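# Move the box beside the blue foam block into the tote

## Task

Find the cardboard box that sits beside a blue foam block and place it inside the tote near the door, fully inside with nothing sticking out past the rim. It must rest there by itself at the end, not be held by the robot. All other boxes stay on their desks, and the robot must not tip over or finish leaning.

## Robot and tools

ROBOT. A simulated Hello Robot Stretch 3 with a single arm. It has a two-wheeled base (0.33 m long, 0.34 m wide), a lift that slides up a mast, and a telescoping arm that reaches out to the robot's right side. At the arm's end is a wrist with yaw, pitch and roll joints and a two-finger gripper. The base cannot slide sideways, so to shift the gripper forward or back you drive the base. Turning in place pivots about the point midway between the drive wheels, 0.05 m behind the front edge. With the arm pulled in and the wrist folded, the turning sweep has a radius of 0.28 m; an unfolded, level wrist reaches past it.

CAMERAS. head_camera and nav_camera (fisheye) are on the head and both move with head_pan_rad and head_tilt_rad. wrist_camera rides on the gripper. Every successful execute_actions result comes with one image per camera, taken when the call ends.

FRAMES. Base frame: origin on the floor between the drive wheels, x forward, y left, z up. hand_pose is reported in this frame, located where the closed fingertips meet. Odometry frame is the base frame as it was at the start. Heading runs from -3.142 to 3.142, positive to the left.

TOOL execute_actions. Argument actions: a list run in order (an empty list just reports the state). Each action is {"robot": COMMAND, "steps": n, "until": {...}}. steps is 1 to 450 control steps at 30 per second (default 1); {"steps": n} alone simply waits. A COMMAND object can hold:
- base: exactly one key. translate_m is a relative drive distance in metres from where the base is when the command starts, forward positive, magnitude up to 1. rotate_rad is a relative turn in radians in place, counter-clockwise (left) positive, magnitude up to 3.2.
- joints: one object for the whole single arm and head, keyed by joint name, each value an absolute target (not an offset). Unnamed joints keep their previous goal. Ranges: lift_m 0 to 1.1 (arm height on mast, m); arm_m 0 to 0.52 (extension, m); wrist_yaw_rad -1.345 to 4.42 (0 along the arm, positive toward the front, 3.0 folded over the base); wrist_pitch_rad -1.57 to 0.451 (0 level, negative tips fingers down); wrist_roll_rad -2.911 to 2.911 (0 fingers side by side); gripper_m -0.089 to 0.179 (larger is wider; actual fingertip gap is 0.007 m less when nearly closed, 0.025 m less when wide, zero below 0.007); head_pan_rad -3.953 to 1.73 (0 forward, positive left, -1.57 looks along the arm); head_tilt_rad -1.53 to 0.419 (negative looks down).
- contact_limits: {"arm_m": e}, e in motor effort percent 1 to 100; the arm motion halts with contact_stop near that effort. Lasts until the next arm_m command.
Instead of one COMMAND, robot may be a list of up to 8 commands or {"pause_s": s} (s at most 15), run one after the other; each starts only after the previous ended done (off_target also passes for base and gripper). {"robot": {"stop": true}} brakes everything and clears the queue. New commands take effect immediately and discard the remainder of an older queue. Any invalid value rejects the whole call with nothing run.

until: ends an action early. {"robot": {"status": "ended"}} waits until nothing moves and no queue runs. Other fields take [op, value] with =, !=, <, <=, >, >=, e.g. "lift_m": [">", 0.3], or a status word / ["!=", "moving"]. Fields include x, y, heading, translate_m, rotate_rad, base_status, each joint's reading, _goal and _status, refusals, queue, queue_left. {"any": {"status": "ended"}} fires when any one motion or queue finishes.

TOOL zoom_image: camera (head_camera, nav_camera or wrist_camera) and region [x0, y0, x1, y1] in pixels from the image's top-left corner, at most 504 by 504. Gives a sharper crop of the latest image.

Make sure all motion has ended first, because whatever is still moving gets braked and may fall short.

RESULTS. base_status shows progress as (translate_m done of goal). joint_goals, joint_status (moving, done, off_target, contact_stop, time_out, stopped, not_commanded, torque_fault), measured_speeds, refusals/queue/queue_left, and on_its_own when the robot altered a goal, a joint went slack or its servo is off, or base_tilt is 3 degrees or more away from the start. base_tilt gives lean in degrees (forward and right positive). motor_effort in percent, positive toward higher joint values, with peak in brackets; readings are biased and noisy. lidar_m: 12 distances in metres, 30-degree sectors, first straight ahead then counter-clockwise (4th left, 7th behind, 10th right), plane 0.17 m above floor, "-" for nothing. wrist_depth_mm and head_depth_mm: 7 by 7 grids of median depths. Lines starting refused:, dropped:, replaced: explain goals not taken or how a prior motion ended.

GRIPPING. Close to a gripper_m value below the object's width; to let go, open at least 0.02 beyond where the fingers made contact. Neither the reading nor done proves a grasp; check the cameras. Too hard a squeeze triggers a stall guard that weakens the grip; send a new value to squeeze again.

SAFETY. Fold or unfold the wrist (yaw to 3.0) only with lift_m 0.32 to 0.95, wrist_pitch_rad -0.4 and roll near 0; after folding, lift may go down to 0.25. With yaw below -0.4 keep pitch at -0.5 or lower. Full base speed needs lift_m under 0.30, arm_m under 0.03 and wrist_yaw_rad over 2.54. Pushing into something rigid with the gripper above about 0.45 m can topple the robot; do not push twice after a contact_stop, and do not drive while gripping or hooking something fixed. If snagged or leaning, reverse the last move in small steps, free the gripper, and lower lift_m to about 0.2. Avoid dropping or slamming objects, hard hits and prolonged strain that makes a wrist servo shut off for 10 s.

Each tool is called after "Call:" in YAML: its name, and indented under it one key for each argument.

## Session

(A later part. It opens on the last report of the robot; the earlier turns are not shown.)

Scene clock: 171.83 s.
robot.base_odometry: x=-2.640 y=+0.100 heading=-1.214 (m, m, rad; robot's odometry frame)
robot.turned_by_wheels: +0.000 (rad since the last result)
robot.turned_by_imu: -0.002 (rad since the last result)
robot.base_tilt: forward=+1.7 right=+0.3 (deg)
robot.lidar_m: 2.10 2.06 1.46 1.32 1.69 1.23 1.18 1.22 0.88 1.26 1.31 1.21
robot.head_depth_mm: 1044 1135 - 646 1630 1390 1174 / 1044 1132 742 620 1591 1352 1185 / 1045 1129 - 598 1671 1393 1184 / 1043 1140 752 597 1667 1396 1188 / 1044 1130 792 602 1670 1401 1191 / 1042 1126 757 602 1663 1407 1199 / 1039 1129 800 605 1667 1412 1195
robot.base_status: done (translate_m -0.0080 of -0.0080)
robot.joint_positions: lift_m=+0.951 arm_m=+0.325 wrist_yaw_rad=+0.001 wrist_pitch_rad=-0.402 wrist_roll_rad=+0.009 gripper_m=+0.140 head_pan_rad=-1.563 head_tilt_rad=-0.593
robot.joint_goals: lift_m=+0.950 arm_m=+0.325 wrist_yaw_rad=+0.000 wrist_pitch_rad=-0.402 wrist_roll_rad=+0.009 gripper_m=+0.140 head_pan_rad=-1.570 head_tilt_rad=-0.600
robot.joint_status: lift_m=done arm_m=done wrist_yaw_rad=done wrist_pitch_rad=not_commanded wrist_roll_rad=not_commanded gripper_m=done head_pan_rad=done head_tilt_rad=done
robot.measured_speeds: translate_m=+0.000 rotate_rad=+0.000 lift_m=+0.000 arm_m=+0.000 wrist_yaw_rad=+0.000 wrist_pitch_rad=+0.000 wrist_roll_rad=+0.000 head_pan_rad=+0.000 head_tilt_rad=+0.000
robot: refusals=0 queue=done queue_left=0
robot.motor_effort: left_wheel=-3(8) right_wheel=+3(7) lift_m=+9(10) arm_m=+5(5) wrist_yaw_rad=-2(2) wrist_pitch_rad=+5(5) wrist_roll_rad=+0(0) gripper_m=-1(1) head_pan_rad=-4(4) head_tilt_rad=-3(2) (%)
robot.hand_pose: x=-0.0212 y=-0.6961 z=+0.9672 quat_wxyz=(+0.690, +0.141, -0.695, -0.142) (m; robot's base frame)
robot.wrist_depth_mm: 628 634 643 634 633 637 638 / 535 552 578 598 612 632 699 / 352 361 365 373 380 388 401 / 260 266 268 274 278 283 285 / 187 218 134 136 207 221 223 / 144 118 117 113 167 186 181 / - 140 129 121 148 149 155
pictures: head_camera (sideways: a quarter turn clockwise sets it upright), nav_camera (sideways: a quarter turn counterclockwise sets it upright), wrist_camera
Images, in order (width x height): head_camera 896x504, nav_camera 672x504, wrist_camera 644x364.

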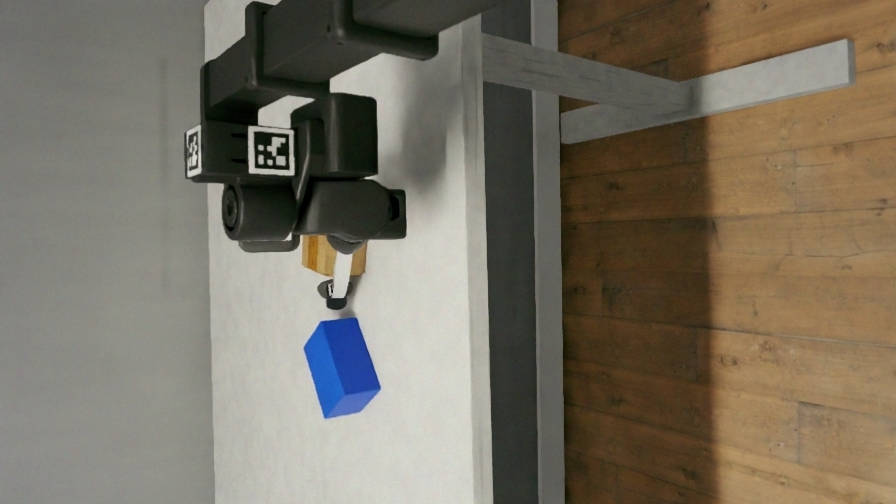

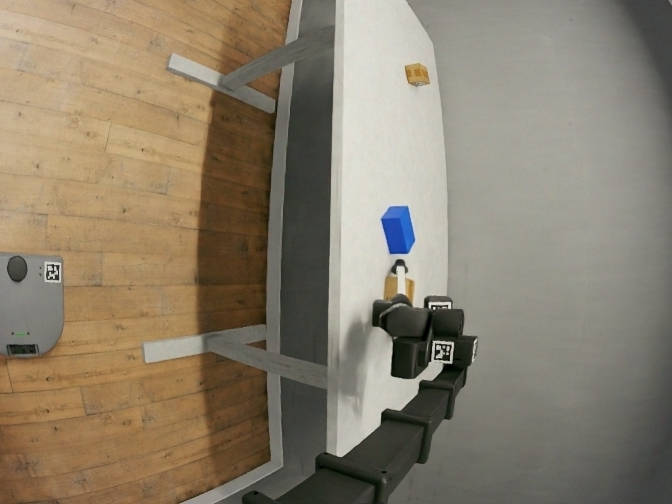

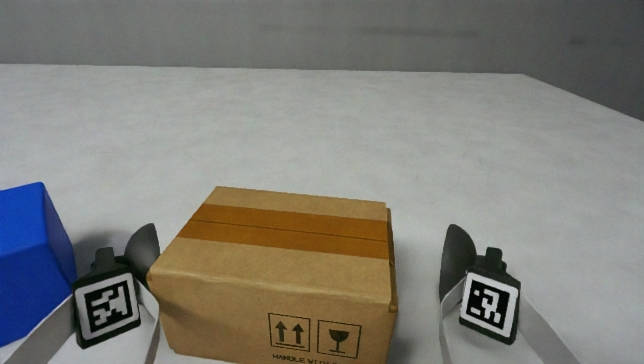

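Call:
execute_actions:
  actions:
    - {"robot":[{"base":{"translate_m":0.006},"joints":{"gripper_m":0.03}},{"joints":{"lift_m":0.985}}],"steps":200,"until":{"robot":{"status":"ended"}}}

Scene clock: 178.60 s.
robot.base_odometry: x=-2.637 y=+0.094 heading=-1.214 (m, m, rad; robot's odometry frame)
robot.turned_by_wheels: +0.000 (rad since the last result)
robot.turned_by_imu: -0.001 (rad since the last result)
robot.base_tilt: forward=+1.7 right=+0.3 (deg)
robot.lidar_m: 2.10 2.05 1.45 1.32 1.70 1.24 1.19 1.23 0.88 1.26 1.30 1.20
robot.head_depth_mm: 1045 1129 724 616 1589 1392 1173 / 1046 - 709 620 1596 1354 1184 / 1048 - 710 597 1666 1398 1187 / 1043 1134 685 599 1664 1396 1192 / 1045 1131 753 601 1668 1407 1192 / 1044 1128 755 603 1671 1400 1195 / 1044 1132 801 605 1662 1409 1194
robot.base_status: done (translate_m +0.0060 of +0.0060)
robot.joint_positions: lift_m=+0.984 arm_m=+0.325 wrist_yaw_rad=+0.001 wrist_pitch_rad=-0.408 wrist_roll_rad=+0.009 gripper_m=+0.035 head_pan_rad=-1.563 head_tilt_rad=-0.593
robot.joint_goals: lift_m=+0.985 arm_m=+0.325 wrist_yaw_rad=+0.000 wrist_pitch_rad=-0.408 wrist_roll_rad=+0.009 gripper_m=+0.034 head_pan_rad=-1.570 head_tilt_rad=-0.600
robot.joint_status: lift_m=done arm_m=done wrist_yaw_rad=done wrist_pitch_rad=not_commanded wrist_roll_rad=not_commanded gripper_m=done head_pan_rad=done head_tilt_rad=done
robot.measured_speeds: translate_m=+0.000 rotate_rad=+0.000 lift_m=+0.000 arm_m=+0.000 wrist_yaw_rad=+0.000 wrist_pitch_rad=+0.000 wrist_roll_rad=+0.000 head_pan_rad=+0.000 head_tilt_rad=+0.000
robot: refusals=0 queue=done queue_left=0
robot.motor_effort: left_wheel=-3(4) right_wheel=+4(9) lift_m=+35(36) arm_m=+4(5) wrist_yaw_rad=-2(2) wrist_pitch_rad=+6(7) wrist_roll_rad=+0(0) gripper_m=-32(99) head_pan_rad=-4(4) head_tilt_rad=-2(2) (%)
robot.hand_pose: x=-0.0213 y=-0.6953 z=+0.9990 quat_wxyz=(+0.690, +0.143, -0.695, -0.144) (m; robot's base frame)
robot.wrist_depth_mm: 619 617 615 640 637 642 662 / 654 661 669 661 671 667 699 / 429 442 444 452 470 474 518 / 321 325 330 333 343 343 351 / 255 256 138 138 150 269 270 / 156 211 125 118 115 221 224 / - 178 142 128 177 188 191
pictures: head_camera (sideways: a quarter turn clockwise sets it upright), nav_camera (sideways: a quarter turn counterclockwise sets it upright), wrist_camera
Images, in order (width x height): head_camera 896x504, nav_camera 672x504, wrist_camera 644x364.

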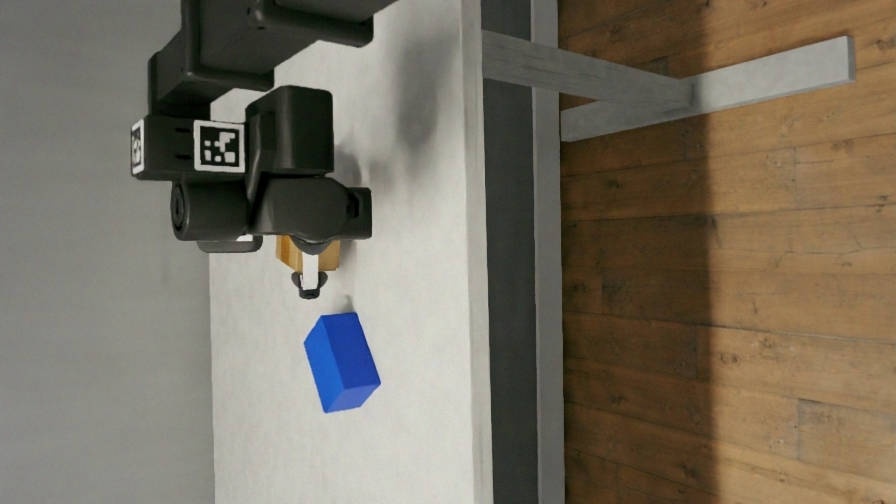

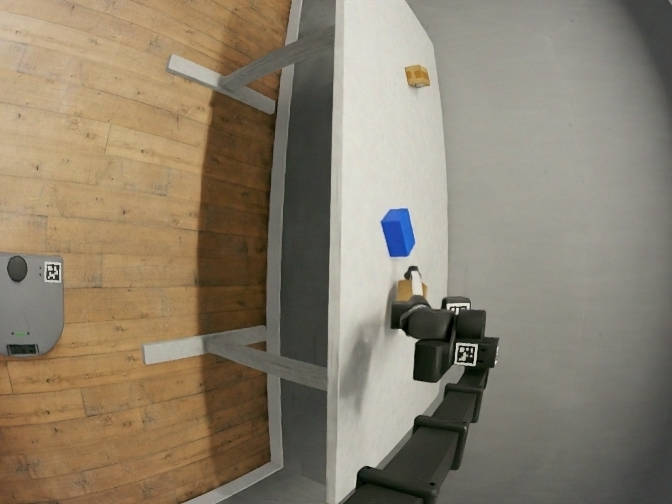

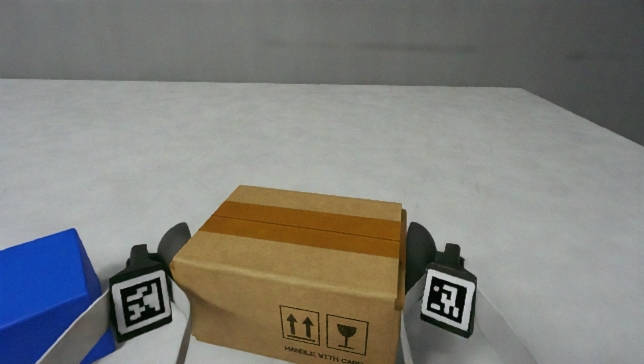

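Call:
execute_actions:
  actions:
    - {"robot":{"base":{"translate_m":-0.45},"joints":{"arm_m":0.0,"head_pan_rad":0.0,"head_tilt_rad":-0.7}},"steps":200,"until":{"robot":{"arm_m":["<",0.02]}}}
    - {"robot":{"joints":{"lift_m":0.28}},"steps":200,"until":{"robot":{"lift_m":["<",0.88]}}}
    - {"robot":{"joints":{"wrist_yaw_rad":2.62}},"steps":200,"until":{"robot":{"base_status":["!=","moving"]}}}
    - {"robot":{"base":{"rotate_rad":1.745}},"steps":300,"until":{"robot":{"status":"ended"}}}

Scene clock: 224.00 s.
robot.base_odometry: x=-2.795 y=+0.516 heading=+0.531 (m, m, rad; robot's odometry frame)
robot.turned_by_wheels: +1.745 (rad since the last result)
robot.turned_by_imu: +1.723 (rad since the last result)
robot.base_tilt: forward=+1.6 right=+0.3 (deg)
robot.lidar_m: 1.82 0.91 0.74 0.74 0.81 1.27 0.83 1.39 1.56 2.54 1.70 1.32
robot.head_depth_mm: 1330 1358 1477 1772 1548 1316 1137 / 2939 3169 2325 1791 1558 1316 1141 / 2960 3184 2415 1898 1559 1319 1140 / 3019 3232 2455 1911 1563 1318 1151 / 2531 2689 2463 1908 1568 1324 1146 / 1858 1945 2039 1853 1564 1324 1147 / 1438 1501 1555 1619 1530 1329 1149
robot.base_status: done (rotate_rad +1.7448 of +1.7450)
robot.joint_positions: lift_m=+0.281 arm_m=+0.000 wrist_yaw_rad=+2.617 wrist_pitch_rad=-0.409 wrist_roll_rad=+0.009 gripper_m=+0.065 head_pan_rad=-0.007 head_tilt_rad=-0.691
robot.joint_goals: lift_m=+0.280 arm_m=+0.000 wrist_yaw_rad=+2.620 wrist_pitch_rad=-0.409 wrist_roll_rad=+0.009 gripper_m=+0.064 head_pan_rad=+0.000 head_tilt_rad=-0.700
robot.joint_status: lift_m=done arm_m=done wrist_yaw_rad=done wrist_pitch_rad=not_commanded wrist_roll_rad=not_commanded gripper_m=done head_pan_rad=done head_tilt_rad=done
robot.measured_speeds: translate_m=+0.000 rotate_rad=+0.000 lift_m=+0.000 arm_m=+0.000 wrist_yaw_rad=+0.000 wrist_pitch_rad=+0.000 wrist_roll_rad=+0.000 head_pan_rad=+0.000 head_tilt_rad=+0.000
robot: refusals=0 queue=done queue_left=0
robot.on_its_own: gripper_m is held at +0.064, not at your +0.030, by its stall guard, which is not easing now
robot.motor_effort: left_wheel=-4(8) right_wheel=+5(9) lift_m=+9(34) arm_m=-3(4) wrist_yaw_rad=+3(5) wrist_pitch_rad=+7(7) wrist_roll_rad=+0(0) gripper_m=-21(33) head_pan_rad=+2(34) head_tilt_rad=-3(9) (%)
robot.hand_pose: x=+0.0916 y=+0.0500 z=+0.2956 quat_wxyz=(+0.318, +0.708, -0.042, +0.629) (m; robot's base frame)
robot.wrist_depth_mm: 598 646 718 802 879 987 - / 644 698 741 848 959 - - / 690 736 796 891 - - - / 722 770 809 821 872 824 850 / 623 645 138 139 152 677 672 / 523 532 125 117 113 548 556 / - - 138 127 446 470 470
pictures: head_camera (sideways: a quarter turn clockwise sets it upright), nav_camera (sideways: a quarter turn counterclockwise sets it upright), wrist_camera
Images, in order (width x height): head_camera 896x504, nav_camera 672x504, wrist_camera 644x364.

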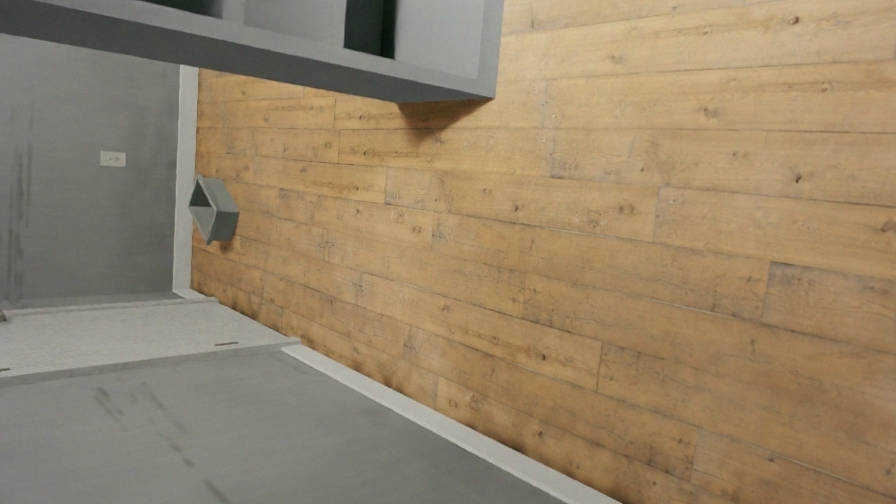

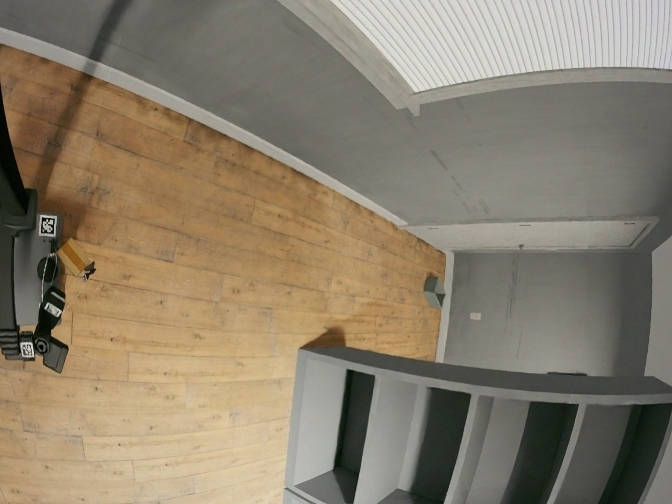

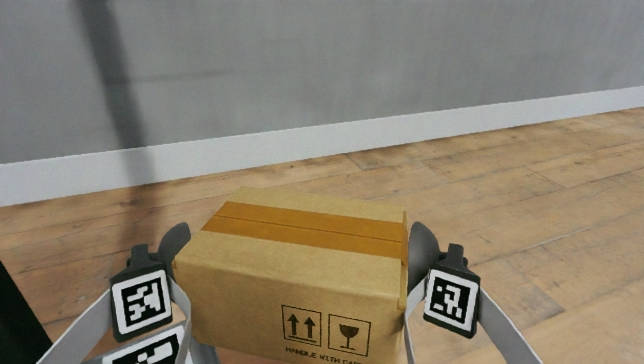

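Call:
zoom_image:
  camera: "head_camera"
  region: [150, 150, 290, 270]

Region (150, 150, 290, 270) of head_camera's 896x504 image, scaled by 3.600, with more detail than that image has; it fills the top 432 rows of this view, and the rest is white.

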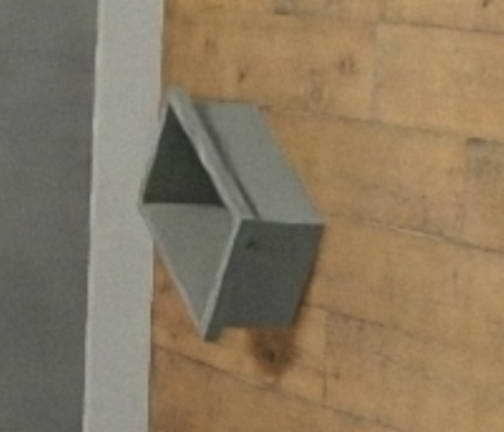

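Call:
execute_actions:
  actions:
    - {"robot":[{"base":{"rotate_rad":-0.08}},{"base":{"translate_m":1.0}}],"steps":300,"until":{"robot":{"translate_m":[">",0.8],"queue_left":["=",0]}}}
    - {"robot":{"base":{"translate_m":1.0},"joints":{"head_tilt_rad":-1.1,"head_pan_rad":-1.5}},"steps":300,"until":{"robot":{"translate_m":[">",0.8]}}}
    - {"robot":[{"base":{"translate_m":1.0}},{"base":{"rotate_rad":1.6}}],"steps":300,"until":{"robot":{"status":"ended"}}}

Scene clock: 313.10 s.
robot.base_odometry: x=-0.445 y=+1.654 heading=+2.051 (m, m, rad; robot's odometry frame)
robot.turned_by_wheels: +1.520 (rad since the last result)
robot.turned_by_imu: +1.494 (rad since the last result)
robot.base_tilt: forward=+1.7 right=+0.2 (deg)
robot.lidar_m: 0.52 0.55 0.84 1.22 1.03 1.32 2.59 1.16 0.91 0.90 0.67 0.53
robot.head_depth_mm: 848 1036 1326 1393 1271 1171 1118 / 862 1060 1370 1395 1279 1207 - / 877 1080 1410 1381 1277 - - / 894 1112 1435 1388 1285 1190 1056 / 914 1133 1468 1408 1273 1182 1072 / 931 1158 1457 1414 1291 1183 1097 / 950 1084 1175 1205 1253 1183 1098
robot.base_status: done (rotate_rad +1.5999 of +1.6000)
robot.joint_positions: lift_m=+0.281 arm_m=+0.000 wrist_yaw_rad=+2.618 wrist_pitch_rad=-0.409 wrist_roll_rad=+0.009 gripper_m=+0.065 head_pan_rad=-1.494 head_tilt_rad=-1.087
robot.joint_goals: lift_m=+0.280 arm_m=+0.000 wrist_yaw_rad=+2.620 wrist_pitch_rad=-0.409 wrist_roll_rad=+0.009 gripper_m=+0.064 head_pan_rad=-1.500 head_tilt_rad=-1.100
robot.joint_status: lift_m=done arm_m=done wrist_yaw_rad=done wrist_pitch_rad=not_commanded wrist_roll_rad=not_commanded gripper_m=done head_pan_rad=done head_tilt_rad=done
robot.measured_speeds: translate_m=+0.000 rotate_rad=+0.000 lift_m=+0.000 arm_m=+0.000 wrist_yaw_rad=+0.000 wrist_pitch_rad=+0.000 wrist_roll_rad=+0.000 head_pan_rad=+0.000 head_tilt_rad=+0.000
robot: refusals=0 queue=done queue_left=0
robot.on_its_own: gripper_m is held at +0.064, not at your +0.030, by its stall guard, which is not easing now
robot.motor_effort: left_wheel=-4(10) right_wheel=+4(15) lift_m=+9(9) arm_m=-4(4) wrist_yaw_rad=+3(3) wrist_pitch_rad=+7(7) wrist_roll_rad=+0(0) gripper_m=-21(20) head_pan_rad=-3(36) head_tilt_rad=-4(22) (%)
robot.hand_pose: x=+0.0915 y=+0.0500 z=+0.2955 quat_wxyz=(+0.318, +0.708, -0.042, +0.629) (m; robot's base frame)
robot.wrist_depth_mm: - - - - 688 485 393 / - - - - 734 507 397 / - - - - 759 527 415 / 774 783 824 857 753 538 429 / 637 633 139 139 153 565 441 / 522 527 125 118 114 555 452 / - - 139 127 429 473 451
pictures: head_camera (sideways: a quarter turn clockwise sets it upright), nav_camera (sideways: a quarter turn counterclockwise sets it upright), wrist_camera
Images, in order (width x height): head_camera 896x504, nav_camera 672x504, wrist_camera 644x364.

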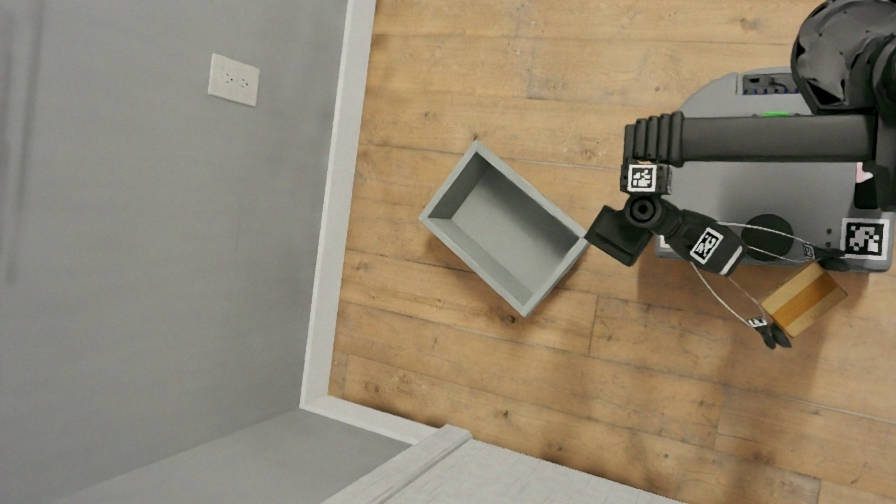

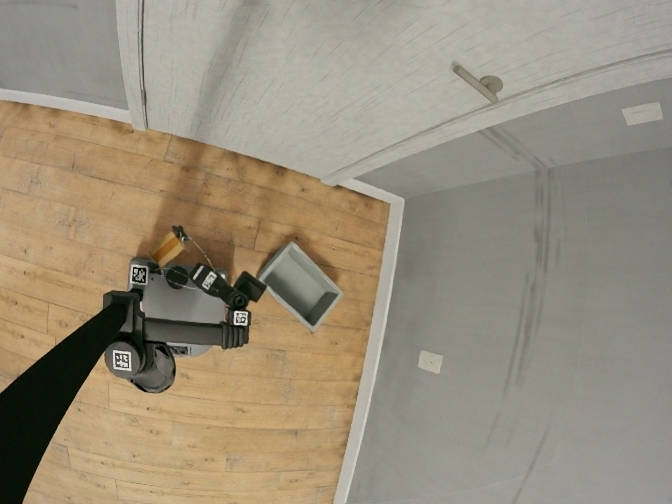

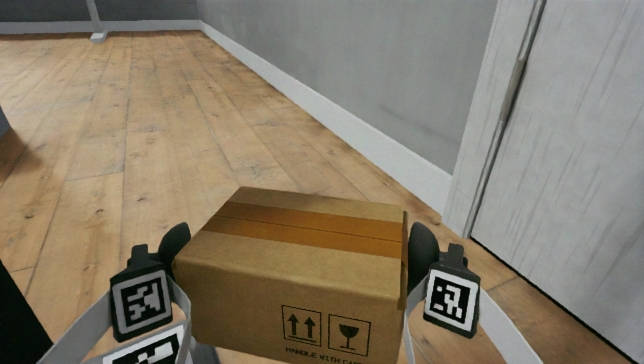

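Call:
execute_actions:
  actions:
    - {"robot":{"base":{"translate_m":-0.085},"joints":{"lift_m":0.33,"arm_m":0.05}},"steps":100,"until":{"robot":{"lift_m":[">",0.31]}}}
    - {"robot":{"joints":{"wrist_yaw_rad":0.93,"arm_m":0.23}},"steps":100,"until":{"robot":{"wrist_yaw_rad":["<",1.6]}}}
    - {"robot":{"joints":{"wrist_pitch_rad":-0.9,"head_pan_rad":-1.35}},"steps":100,"until":{"robot":{"status":"ended"}}}

Scene clock: 345.67 s.
robot.base_odometry: x=-0.406 y=+1.579 heading=+2.051 (m, m, rad; robot's odometry frame)
robot.turned_by_wheels: +0.000 (rad since the last result)
robot.turned_by_imu: -0.001 (rad since the last result)
robot.base_tilt: forward=+1.6 right=+0.2 (deg)
robot.lidar_m: 0.60 0.65 0.98 0.98 0.91 1.33 2.54 1.15 0.90 0.89 0.77 0.61
robot.head_depth_mm: 829 1003 1267 1398 1273 1172 1107 / 856 1047 1327 1410 1280 - - / 887 1086 1412 1439 1276 - - / 918 1137 1459 1409 1270 1192 - / 953 1190 1482 1403 1281 1178 1095 / 987 1224 1451 1403 1285 1181 1095 / 960 1062 1146 1260 1274 1185 1101
robot.base_status: done (translate_m -0.0850 of -0.0850)
robot.joint_positions: lift_m=+0.329 arm_m=+0.230 wrist_yaw_rad=+0.932 wrist_pitch_rad=-0.910 wrist_roll_rad=+0.009 gripper_m=+0.065 head_pan_rad=-1.357 head_tilt_rad=-1.087
robot.joint_goals: lift_m=+0.330 arm_m=+0.230 wrist_yaw_rad=+0.930 wrist_pitch_rad=-0.900 wrist_roll_rad=+0.009 gripper_m=+0.064 head_pan_rad=-1.350 head_tilt_rad=-1.100
robot.joint_status: lift_m=done arm_m=done wrist_yaw_rad=done wrist_pitch_rad=done wrist_roll_rad=not_commanded gripper_m=done head_pan_rad=done head_tilt_rad=done
robot.measured_speeds: translate_m=+0.000 rotate_rad=+0.000 lift_m=+0.000 arm_m=+0.000 wrist_yaw_rad=+0.000 wrist_pitch_rad=+0.000 wrist_roll_rad=+0.000 head_pan_rad=+0.000 head_tilt_rad=+0.000
robot: refusals=0 queue=done queue_left=0
robot.on_its_own: gripper_m is held at +0.064, not at your +0.030, by its stall guard, which is not easing now
robot.motor_effort: left_wheel=-3(10) right_wheel=+3(10) lift_m=+35(35) arm_m=+5(6) wrist_yaw_rad=-2(6) wrist_pitch_rad=+3(6) wrist_roll_rad=+0(0) gripper_m=-22(20) head_pan_rad=+2(16) head_tilt_rad=-4(5) (%)
robot.hand_pose: x=+0.0895 y=-0.4572 z=+0.2507 quat_wxyz=(+0.705, +0.563, -0.430, +0.005) (m; robot's base frame)
robot.wrist_depth_mm: 439 487 574 634 623 479 392 / 477 538 592 593 601 504 410 / 501 521 523 537 545 530 431 / 474 478 472 478 490 499 458 / 431 426 139 138 151 449 445 / 397 401 126 118 113 417 421 / 368 310 141 127 307 379 392
pictures: head_camera (sideways: a quarter turn clockwise sets it upright), nav_camera (sideways: a quarter turn counterclockwise sets it upright), wrist_camera
Images, in order (width x height): head_camera 896x504, nav_camera 672x504, wrist_camera 644x364.

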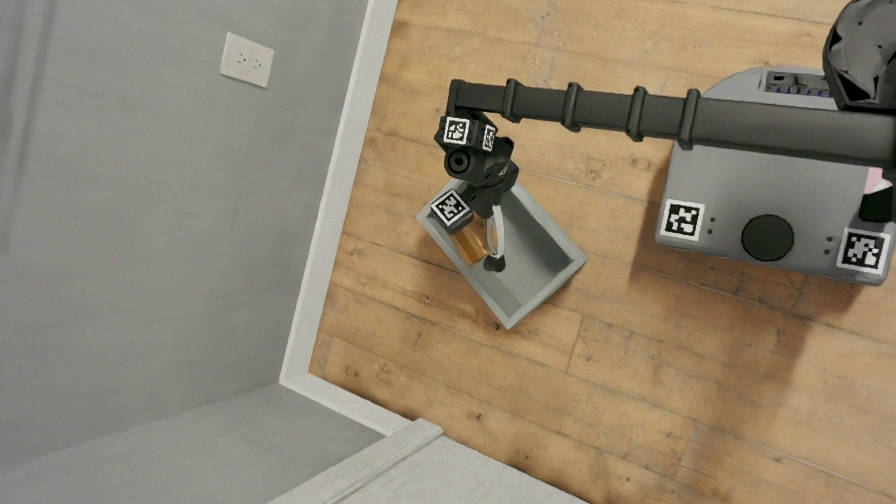

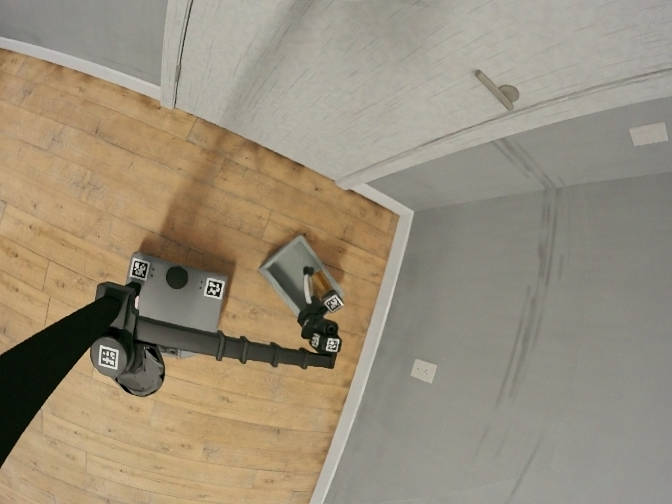

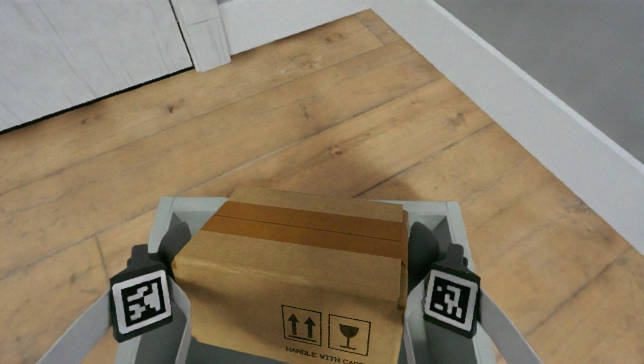

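Call:
execute_actions:
  actions:
    - {"robot":{"base":{"translate_m":0.024},"joints":{"arm_m":0.248,"lift_m":0.15}},"steps":150,"until":{"robot":{"status":"ended"}}}

Scene clock: 359.67 s.
robot.base_odometry: x=-0.417 y=+1.600 heading=+2.051 (m, m, rad; robot's odometry frame)
robot.turned_by_wheels: +0.000 (rad since the last result)
robot.turned_by_imu: -0.001 (rad since the last result)
robot.base_tilt: forward=+1.7 right=+0.2 (deg)
robot.lidar_m: 0.58 0.62 0.94 1.05 0.92 1.33 2.57 1.16 0.91 0.89 0.75 0.59
robot.head_depth_mm: 829 1008 1275 1394 1272 1172 1093 / 859 1045 1339 1394 1277 1200 - / 888 1093 1412 1410 1263 - - / 922 1136 1466 1405 1264 1199 - / 954 1193 1489 1404 1285 1179 1093 / 989 1199 1427 1386 1285 1180 1091 / 928 1020 1090 1207 1271 1188 1097
robot.base_status: done (translate_m +0.0240 of +0.0240)
robot.joint_positions: lift_m=+0.151 arm_m=+0.248 wrist_yaw_rad=+0.932 wrist_pitch_rad=-0.911 wrist_roll_rad=+0.009 gripper_m=+0.065 head_pan_rad=-1.357 head_tilt_rad=-1.087
robot.joint_goals: lift_m=+0.150 arm_m=+0.248 wrist_yaw_rad=+0.930 wrist_pitch_rad=-0.900 wrist_roll_rad=+0.009 gripper_m=+0.064 head_pan_rad=-1.350 head_tilt_rad=-1.100
robot.joint_status: lift_m=done arm_m=done wrist_yaw_rad=done wrist_pitch_rad=done wrist_roll_rad=not_commanded gripper_m=done head_pan_rad=done head_tilt_rad=done
robot.measured_speeds: translate_m=+0.000 rotate_rad=+0.000 lift_m=+0.000 arm_m=+0.000 wrist_yaw_rad=+0.000 wrist_pitch_rad=+0.000 wrist_roll_rad=+0.000 head_pan_rad=+0.000 head_tilt_rad=+0.000
robot: refusals=0 queue=done queue_left=0
robot.on_its_own: gripper_m is held at +0.064, not at your +0.030, by its stall guard, which is not easing now
robot.motor_effort: left_wheel=-3(5) right_wheel=+3(10) lift_m=+9(34) arm_m=+5(5) wrist_yaw_rad=-2(2) wrist_pitch_rad=+4(4) wrist_roll_rad=+0(0) gripper_m=-20(20) head_pan_rad=+3(3) head_tilt_rad=-5(4) (%)
robot.hand_pose: x=+0.0893 y=-0.4751 z=+0.0723 quat_wxyz=(+0.705, +0.563, -0.430, +0.005) (m; robot's base frame)
robot.wrist_depth_mm: 362 373 371 384 394 395 361 / 326 328 330 337 345 344 350 / 167 171 170 171 170 170 163 / 181 216 206 204 217 206 155 / 182 239 139 139 152 228 155 / 182 211 125 118 113 214 155 / 178 205 142 128 208 209 154
pictures: head_camera (sideways: a quarter turn clockwise sets it upright), nav_camera (sideways: a quarter turn counterclockwise sets it upright), wrist_camera
Images, in order (width x height): head_camera 896x504, nav_camera 672x504, wrist_camera 644x364.

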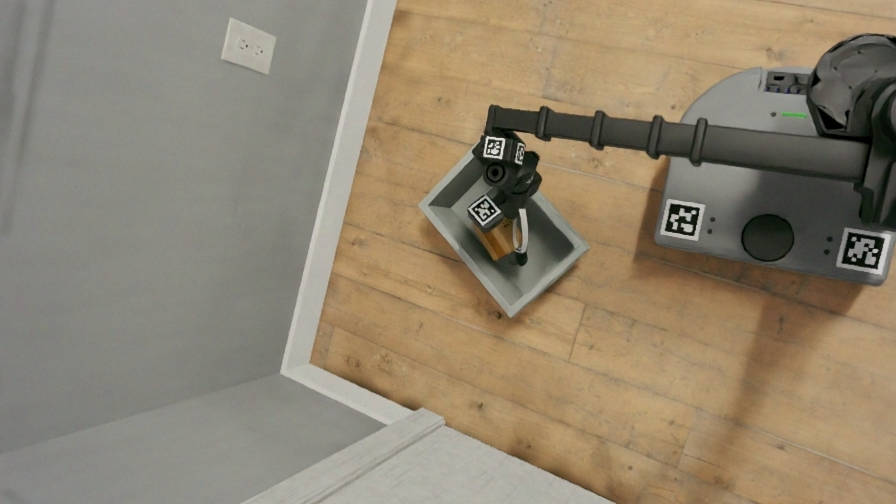

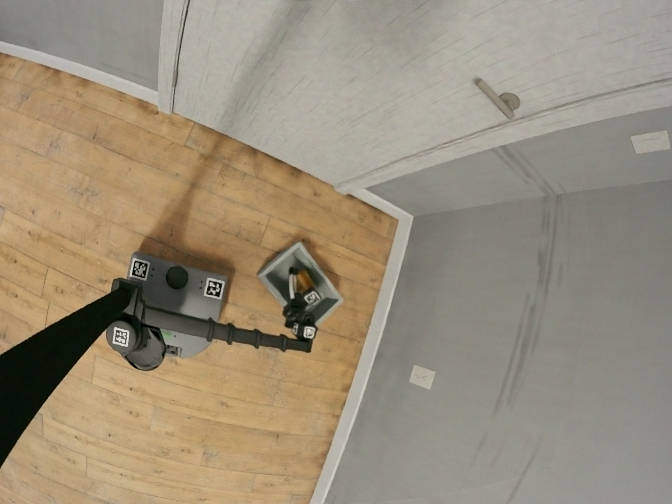

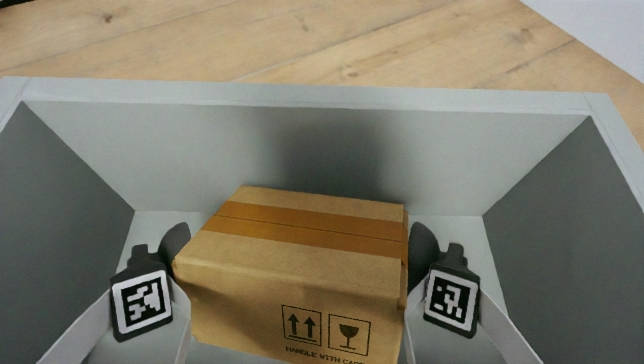

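Call:
execute_actions:
  actions:
    - {"robot":{"joints":{"lift_m":0.12}},"steps":150,"until":{"robot":{"status":"ended"}}}

Scene clock: 366.40 s.
robot.base_odometry: x=-0.417 y=+1.600 heading=+2.051 (m, m, rad; robot's odometry frame)
robot.turned_by_wheels: +0.000 (rad since the last result)
robot.turned_by_imu: -0.001 (rad since the last result)
robot.base_tilt: forward=+1.7 right=+0.3 (deg)
robot.lidar_m: 0.58 0.62 0.94 1.05 0.91 1.32 2.57 1.16 0.90 0.89 0.75 0.59
robot.head_depth_mm: 831 1007 1275 1389 1269 1175 1097 / 860 1044 1337 1398 1275 1201 - / 888 1089 1410 1397 1264 - - / 919 1141 1466 1403 1266 1189 - / 955 1191 1492 1406 1281 1182 1097 / 990 1204 1421 1392 1292 1181 1093 / 930 1020 1089 1215 1272 1183 1097
robot.base_status: done (translate_m +0.0240 of +0.0240)
robot.joint_positions: lift_m=+0.121 arm_m=+0.248 wrist_yaw_rad=+0.932 wrist_pitch_rad=-0.911 wrist_roll_rad=+0.009 gripper_m=+0.065 head_pan_rad=-1.357 head_tilt_rad=-1.087
robot.joint_goals: lift_m=+0.120 arm_m=+0.248 wrist_yaw_rad=+0.930 wrist_pitch_rad=-0.900 wrist_roll_rad=+0.009 gripper_m=+0.064 head_pan_rad=-1.350 head_tilt_rad=-1.100
robot.joint_status: lift_m=done arm_m=done wrist_yaw_rad=done wrist_pitch_rad=done wrist_roll_rad=not_commanded gripper_m=done head_pan_rad=done head_tilt_rad=done
robot.measured_speeds: translate_m=+0.000 rotate_rad=+0.000 lift_m=+0.000 arm_m=+0.000 wrist_yaw_rad=+0.000 wrist_pitch_rad=+0.000 wrist_roll_rad=+0.000 head_pan_rad=+0.000 head_tilt_rad=+0.000
robot: refusals=0 queue=done queue_left=0
robot.on_its_own: gripper_m is held at +0.064, not at your +0.030, by its stall guard, which is not easing now
robot.motor_effort: left_wheel=-3(3) right_wheel=+3(3) lift_m=+9(10) arm_m=+5(5) wrist_yaw_rad=-3(2) wrist_pitch_rad=+4(4) wrist_roll_rad=+0(0) gripper_m=-21(22) head_pan_rad=+2(2) head_tilt_rad=-5(4) (%)
robot.hand_pose: x=+0.0893 y=-0.4751 z=+0.0423 quat_wxyz=(+0.705, +0.563, -0.430, +0.005) (m; robot's base frame)
robot.wrist_depth_mm: 322 135 331 331 339 343 345 / 141 141 140 140 142 141 141 / 167 171 171 170 171 171 156 / 181 216 205 204 215 203 156 / 182 213 139 140 152 213 155 / 181 197 125 117 114 202 155 / 177 181 141 128 183 189 154
pictures: head_camera (sideways: a quarter turn clockwise sets it upright), nav_camera (sideways: a quarter turn counterclockwise sets it upright), wrist_camera
Images, in order (width x height): head_camera 896x504, nav_camera 672x504, wrist_camera 644x364.

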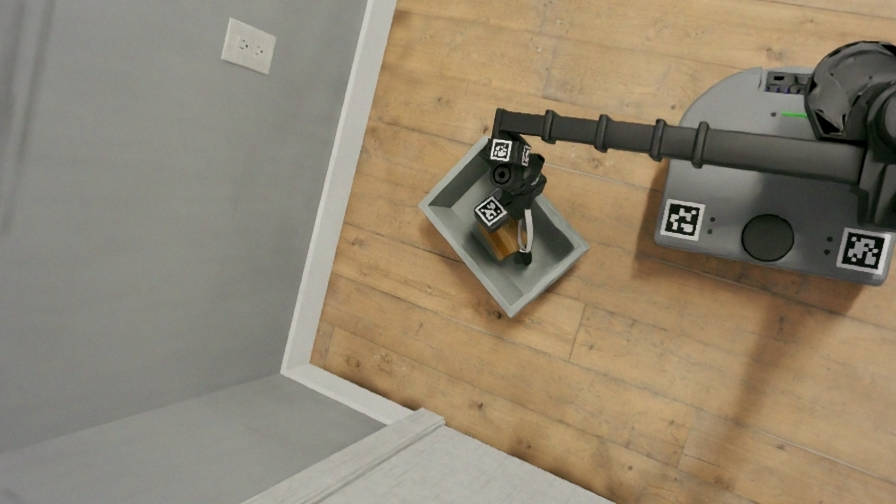

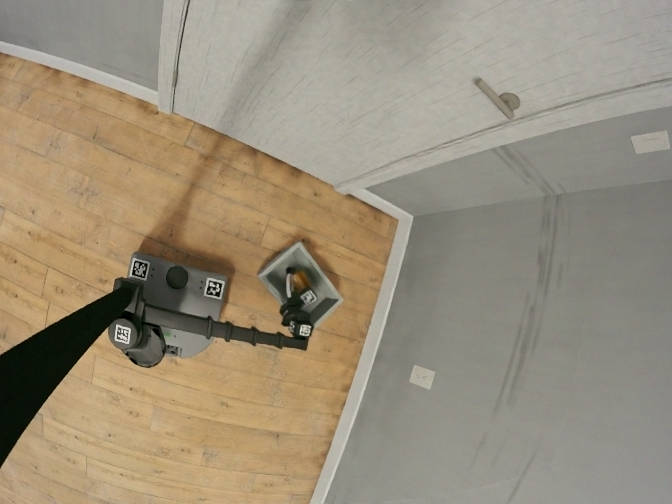

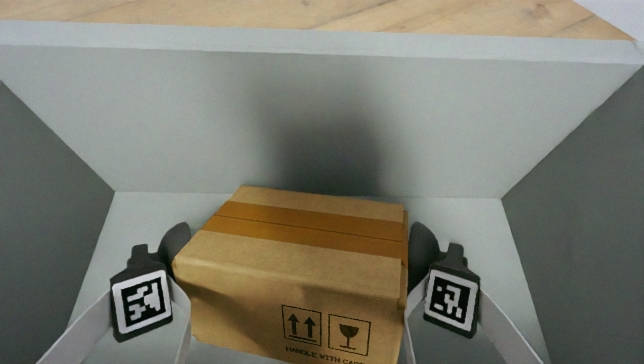

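Call:
execute_actions:
  actions:
    - {"robot":{"joints":{"lift_m":0.107}},"steps":150,"until":{"robot":{"status":"ended"}}}

Scene clock: 371.43 s.
robot.base_odometry: x=-0.417 y=+1.600 heading=+2.051 (m, m, rad; robot's odometry frame)
robot.turned_by_wheels: +0.000 (rad since the last result)
robot.turned_by_imu: -0.001 (rad since the last result)
robot.base_tilt: forward=+1.6 right=+0.3 (deg)
robot.lidar_m: 0.58 0.62 0.94 1.05 0.91 1.32 2.56 1.16 0.90 0.89 0.75 0.59
robot.head_depth_mm: 829 1006 1271 1389 1273 1172 1097 / 861 1045 1342 1395 1279 1203 - / 887 1093 1412 1398 1263 - - / 920 1138 1470 1394 1265 1189 - / 953 1191 1484 1400 1282 1182 1094 / 991 1201 1422 1389 1287 1184 1100 / 930 1019 1094 1214 1271 1187 1104
robot.base_status: done (translate_m +0.0240 of +0.0240)
robot.joint_positions: lift_m=+0.108 arm_m=+0.248 wrist_yaw_rad=+0.932 wrist_pitch_rad=-0.904 wrist_roll_rad=+0.009 gripper_m=+0.065 head_pan_rad=-1.357 head_tilt_rad=-1.087
robot.joint_goals: lift_m=+0.107 arm_m=+0.248 wrist_yaw_rad=+0.930 wrist_pitch_rad=-0.900 wrist_roll_rad=+0.009 gripper_m=+0.064 head_pan_rad=-1.350 head_tilt_rad=-1.100
robot.joint_status: lift_m=done arm_m=done wrist_yaw_rad=done wrist_pitch_rad=done wrist_roll_rad=not_commanded gripper_m=done head_pan_rad=done head_tilt_rad=done
robot.measured_speeds: translate_m=+0.000 rotate_rad=+0.000 lift_m=+0.000 arm_m=+0.000 wrist_yaw_rad=+0.000 wrist_pitch_rad=+0.000 wrist_roll_rad=+0.000 head_pan_rad=+0.000 head_tilt_rad=+0.000
robot: refusals=0 queue=done queue_left=0
robot.on_its_own: gripper_m is held at +0.064, not at your +0.030, by its stall guard, which is not easing now
robot.motor_effort: left_wheel=-3(3) right_wheel=+3(4) lift_m=+6(9) arm_m=+5(5) wrist_yaw_rad=-3(4) wrist_pitch_rad=+1(4) wrist_roll_rad=+0(0) gripper_m=-21(20) head_pan_rad=+2(2) head_tilt_rad=-5(4) (%)
robot.hand_pose: x=+0.0906 y=-0.4760 z=+0.0305 quat_wxyz=(+0.705, +0.562, -0.432, +0.007) (m; robot's base frame)
robot.wrist_depth_mm: 122 123 124 125 126 126 129 / 140 139 139 139 139 139 140 / 166 167 169 168 168 167 155 / 180 210 191 191 212 202 155 / 181 203 137 134 145 206 155 / 178 185 124 117 113 192 154 / - 170 144 128 172 178 154
pictures: head_camera (sideways: a quarter turn clockwise sets it upright), nav_camera (sideways: a quarter turn counterclockwise sets it upright), wrist_camera
Images, in order (width x height): head_camera 896x504, nav_camera 672x504, wrist_camera 644x364.

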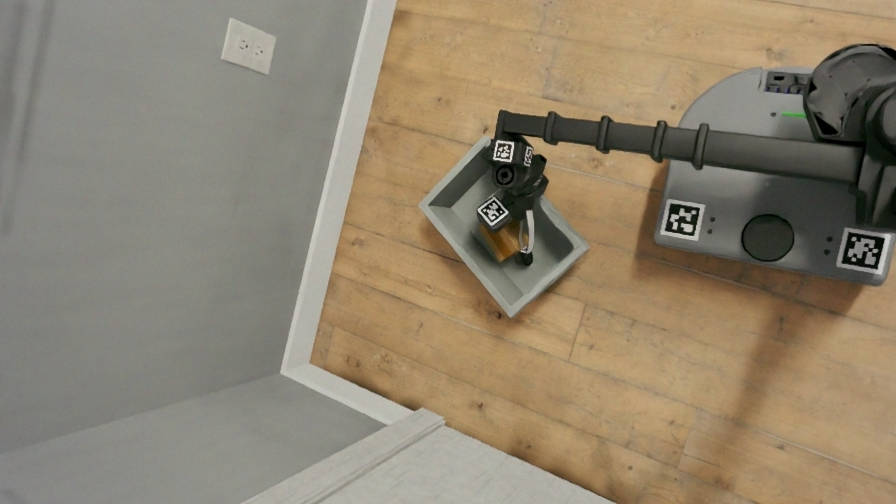

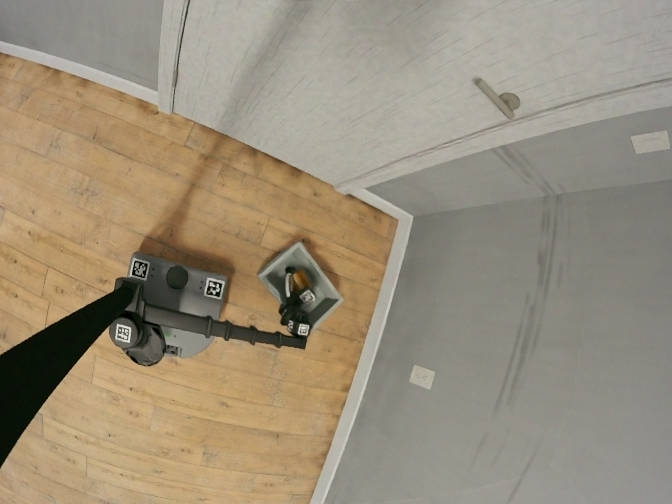

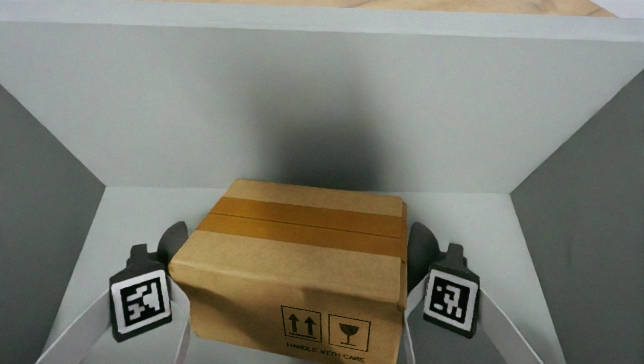

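The box is touching the tote floor, so I'll release it and lift clear.

Call:
execute_actions:
  actions:
    - {"robot":[{"joints":{"gripper_m":0.135}},{"joints":{"lift_m":0.24}}],"steps":150,"until":{"robot":{"status":"ended"}}}

Scene clock: 379.80 s.
robot.base_odometry: x=-0.417 y=+1.600 heading=+2.051 (m, m, rad; robot's odometry frame)
robot.turned_by_wheels: +0.000 (rad since the last result)
robot.turned_by_imu: -0.001 (rad since the last result)
robot.base_tilt: forward=+1.7 right=+0.2 (deg)
robot.lidar_m: 0.58 0.62 0.94 1.05 0.91 1.33 2.58 1.15 0.90 0.89 0.75 0.59
robot.head_depth_mm: 831 1006 1273 1395 1269 1173 1107 / 858 1045 1333 1414 1283 1194 - / 890 1090 1408 1442 1276 - - / 920 1137 1469 1402 1262 1194 - / 955 1189 1488 1410 1283 1178 1097 / 992 1205 1429 1392 1283 1183 1100 / 929 1022 1091 1209 1266 1188 1096
robot.base_status: done (translate_m +0.0240 of +0.0240)
robot.joint_positions: lift_m=+0.239 arm_m=+0.248 wrist_yaw_rad=+0.932 wrist_pitch_rad=-0.906 wrist_roll_rad=+0.009 gripper_m=+0.135 head_pan_rad=-1.357 head_tilt_rad=-1.087
robot.joint_goals: lift_m=+0.240 arm_m=+0.248 wrist_yaw_rad=+0.930 wrist_pitch_rad=-0.900 wrist_roll_rad=+0.009 gripper_m=+0.135 head_pan_rad=-1.350 head_tilt_rad=-1.100
robot.joint_status: lift_m=done arm_m=done wrist_yaw_rad=done wrist_pitch_rad=done wrist_roll_rad=not_commanded gripper_m=done head_pan_rad=done head_tilt_rad=done
robot.measured_speeds: translate_m=+0.000 rotate_rad=+0.000 lift_m=+0.000 arm_m=+0.000 wrist_yaw_rad=+0.000 wrist_pitch_rad=+0.000 wrist_roll_rad=+0.000 head_pan_rad=+0.000 head_tilt_rad=+0.000
robot: refusals=0 queue=done queue_left=0
robot.motor_effort: left_wheel=-3(3) right_wheel=+5(4) lift_m=+34(36) arm_m=+5(4) wrist_yaw_rad=-2(2) wrist_pitch_rad=+2(2) wrist_roll_rad=+0(0) gripper_m=+0(81) head_pan_rad=+2(3) head_tilt_rad=-4(4) (%)
robot.hand_pose: x=+0.0901 y=-0.4757 z=+0.1613 quat_wxyz=(+0.705, +0.562, -0.432, +0.006) (m; robot's base frame)
robot.wrist_depth_mm: 412 456 511 531 535 450 378 / 442 457 467 474 468 477 390 / 401 412 408 418 430 426 413 / 366 237 240 241 242 388 387 / 334 239 290 291 294 245 362 / 307 - 313 269 320 211 329 / - 281 286 248 299 242 303
pictures: head_camera (sideways: a quarter turn clockwise sets it upright), nav_camera (sideways: a quarter turn counterclockwise sets it upright), wrist_camera
Images, in order (width x height): head_camera 896x504, nav_camera 672x504, wrist_camera 644x364.

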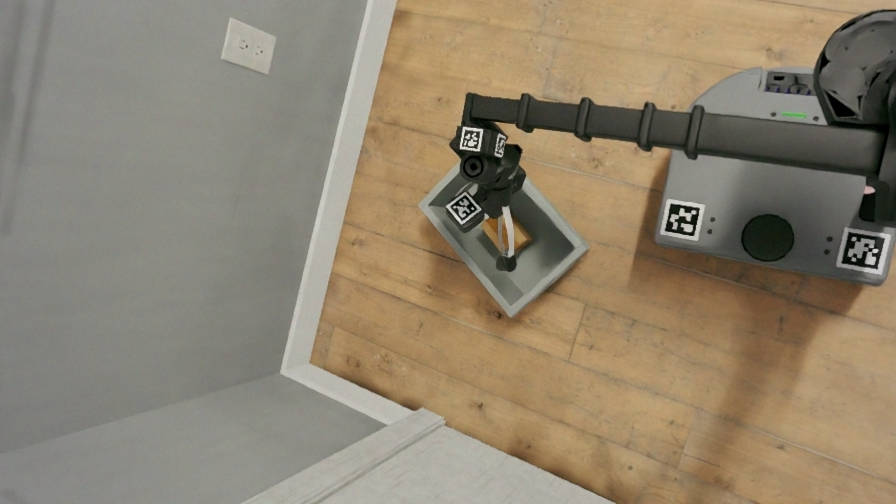

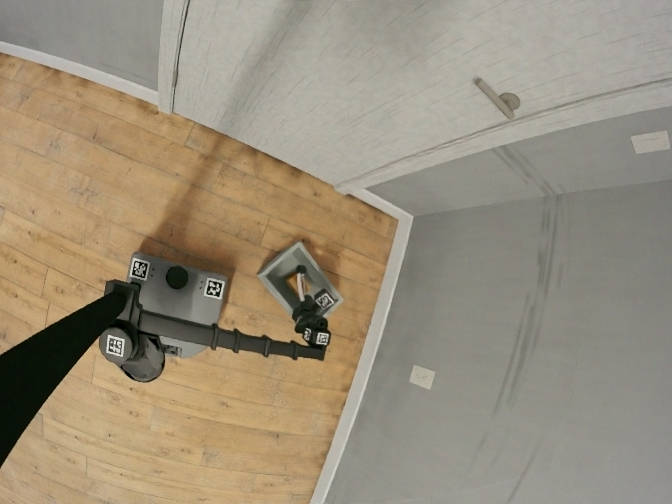

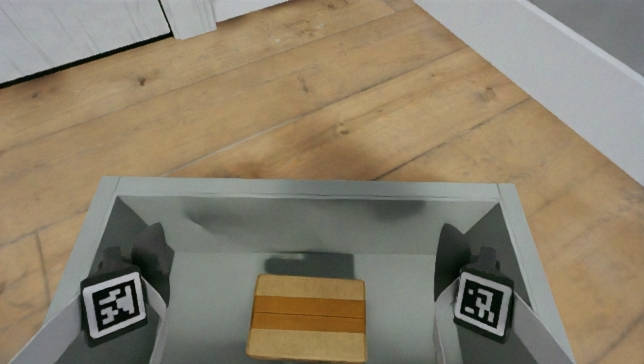

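Call:
finished_scene:
  scene: 1

The scene is finished: the task was done.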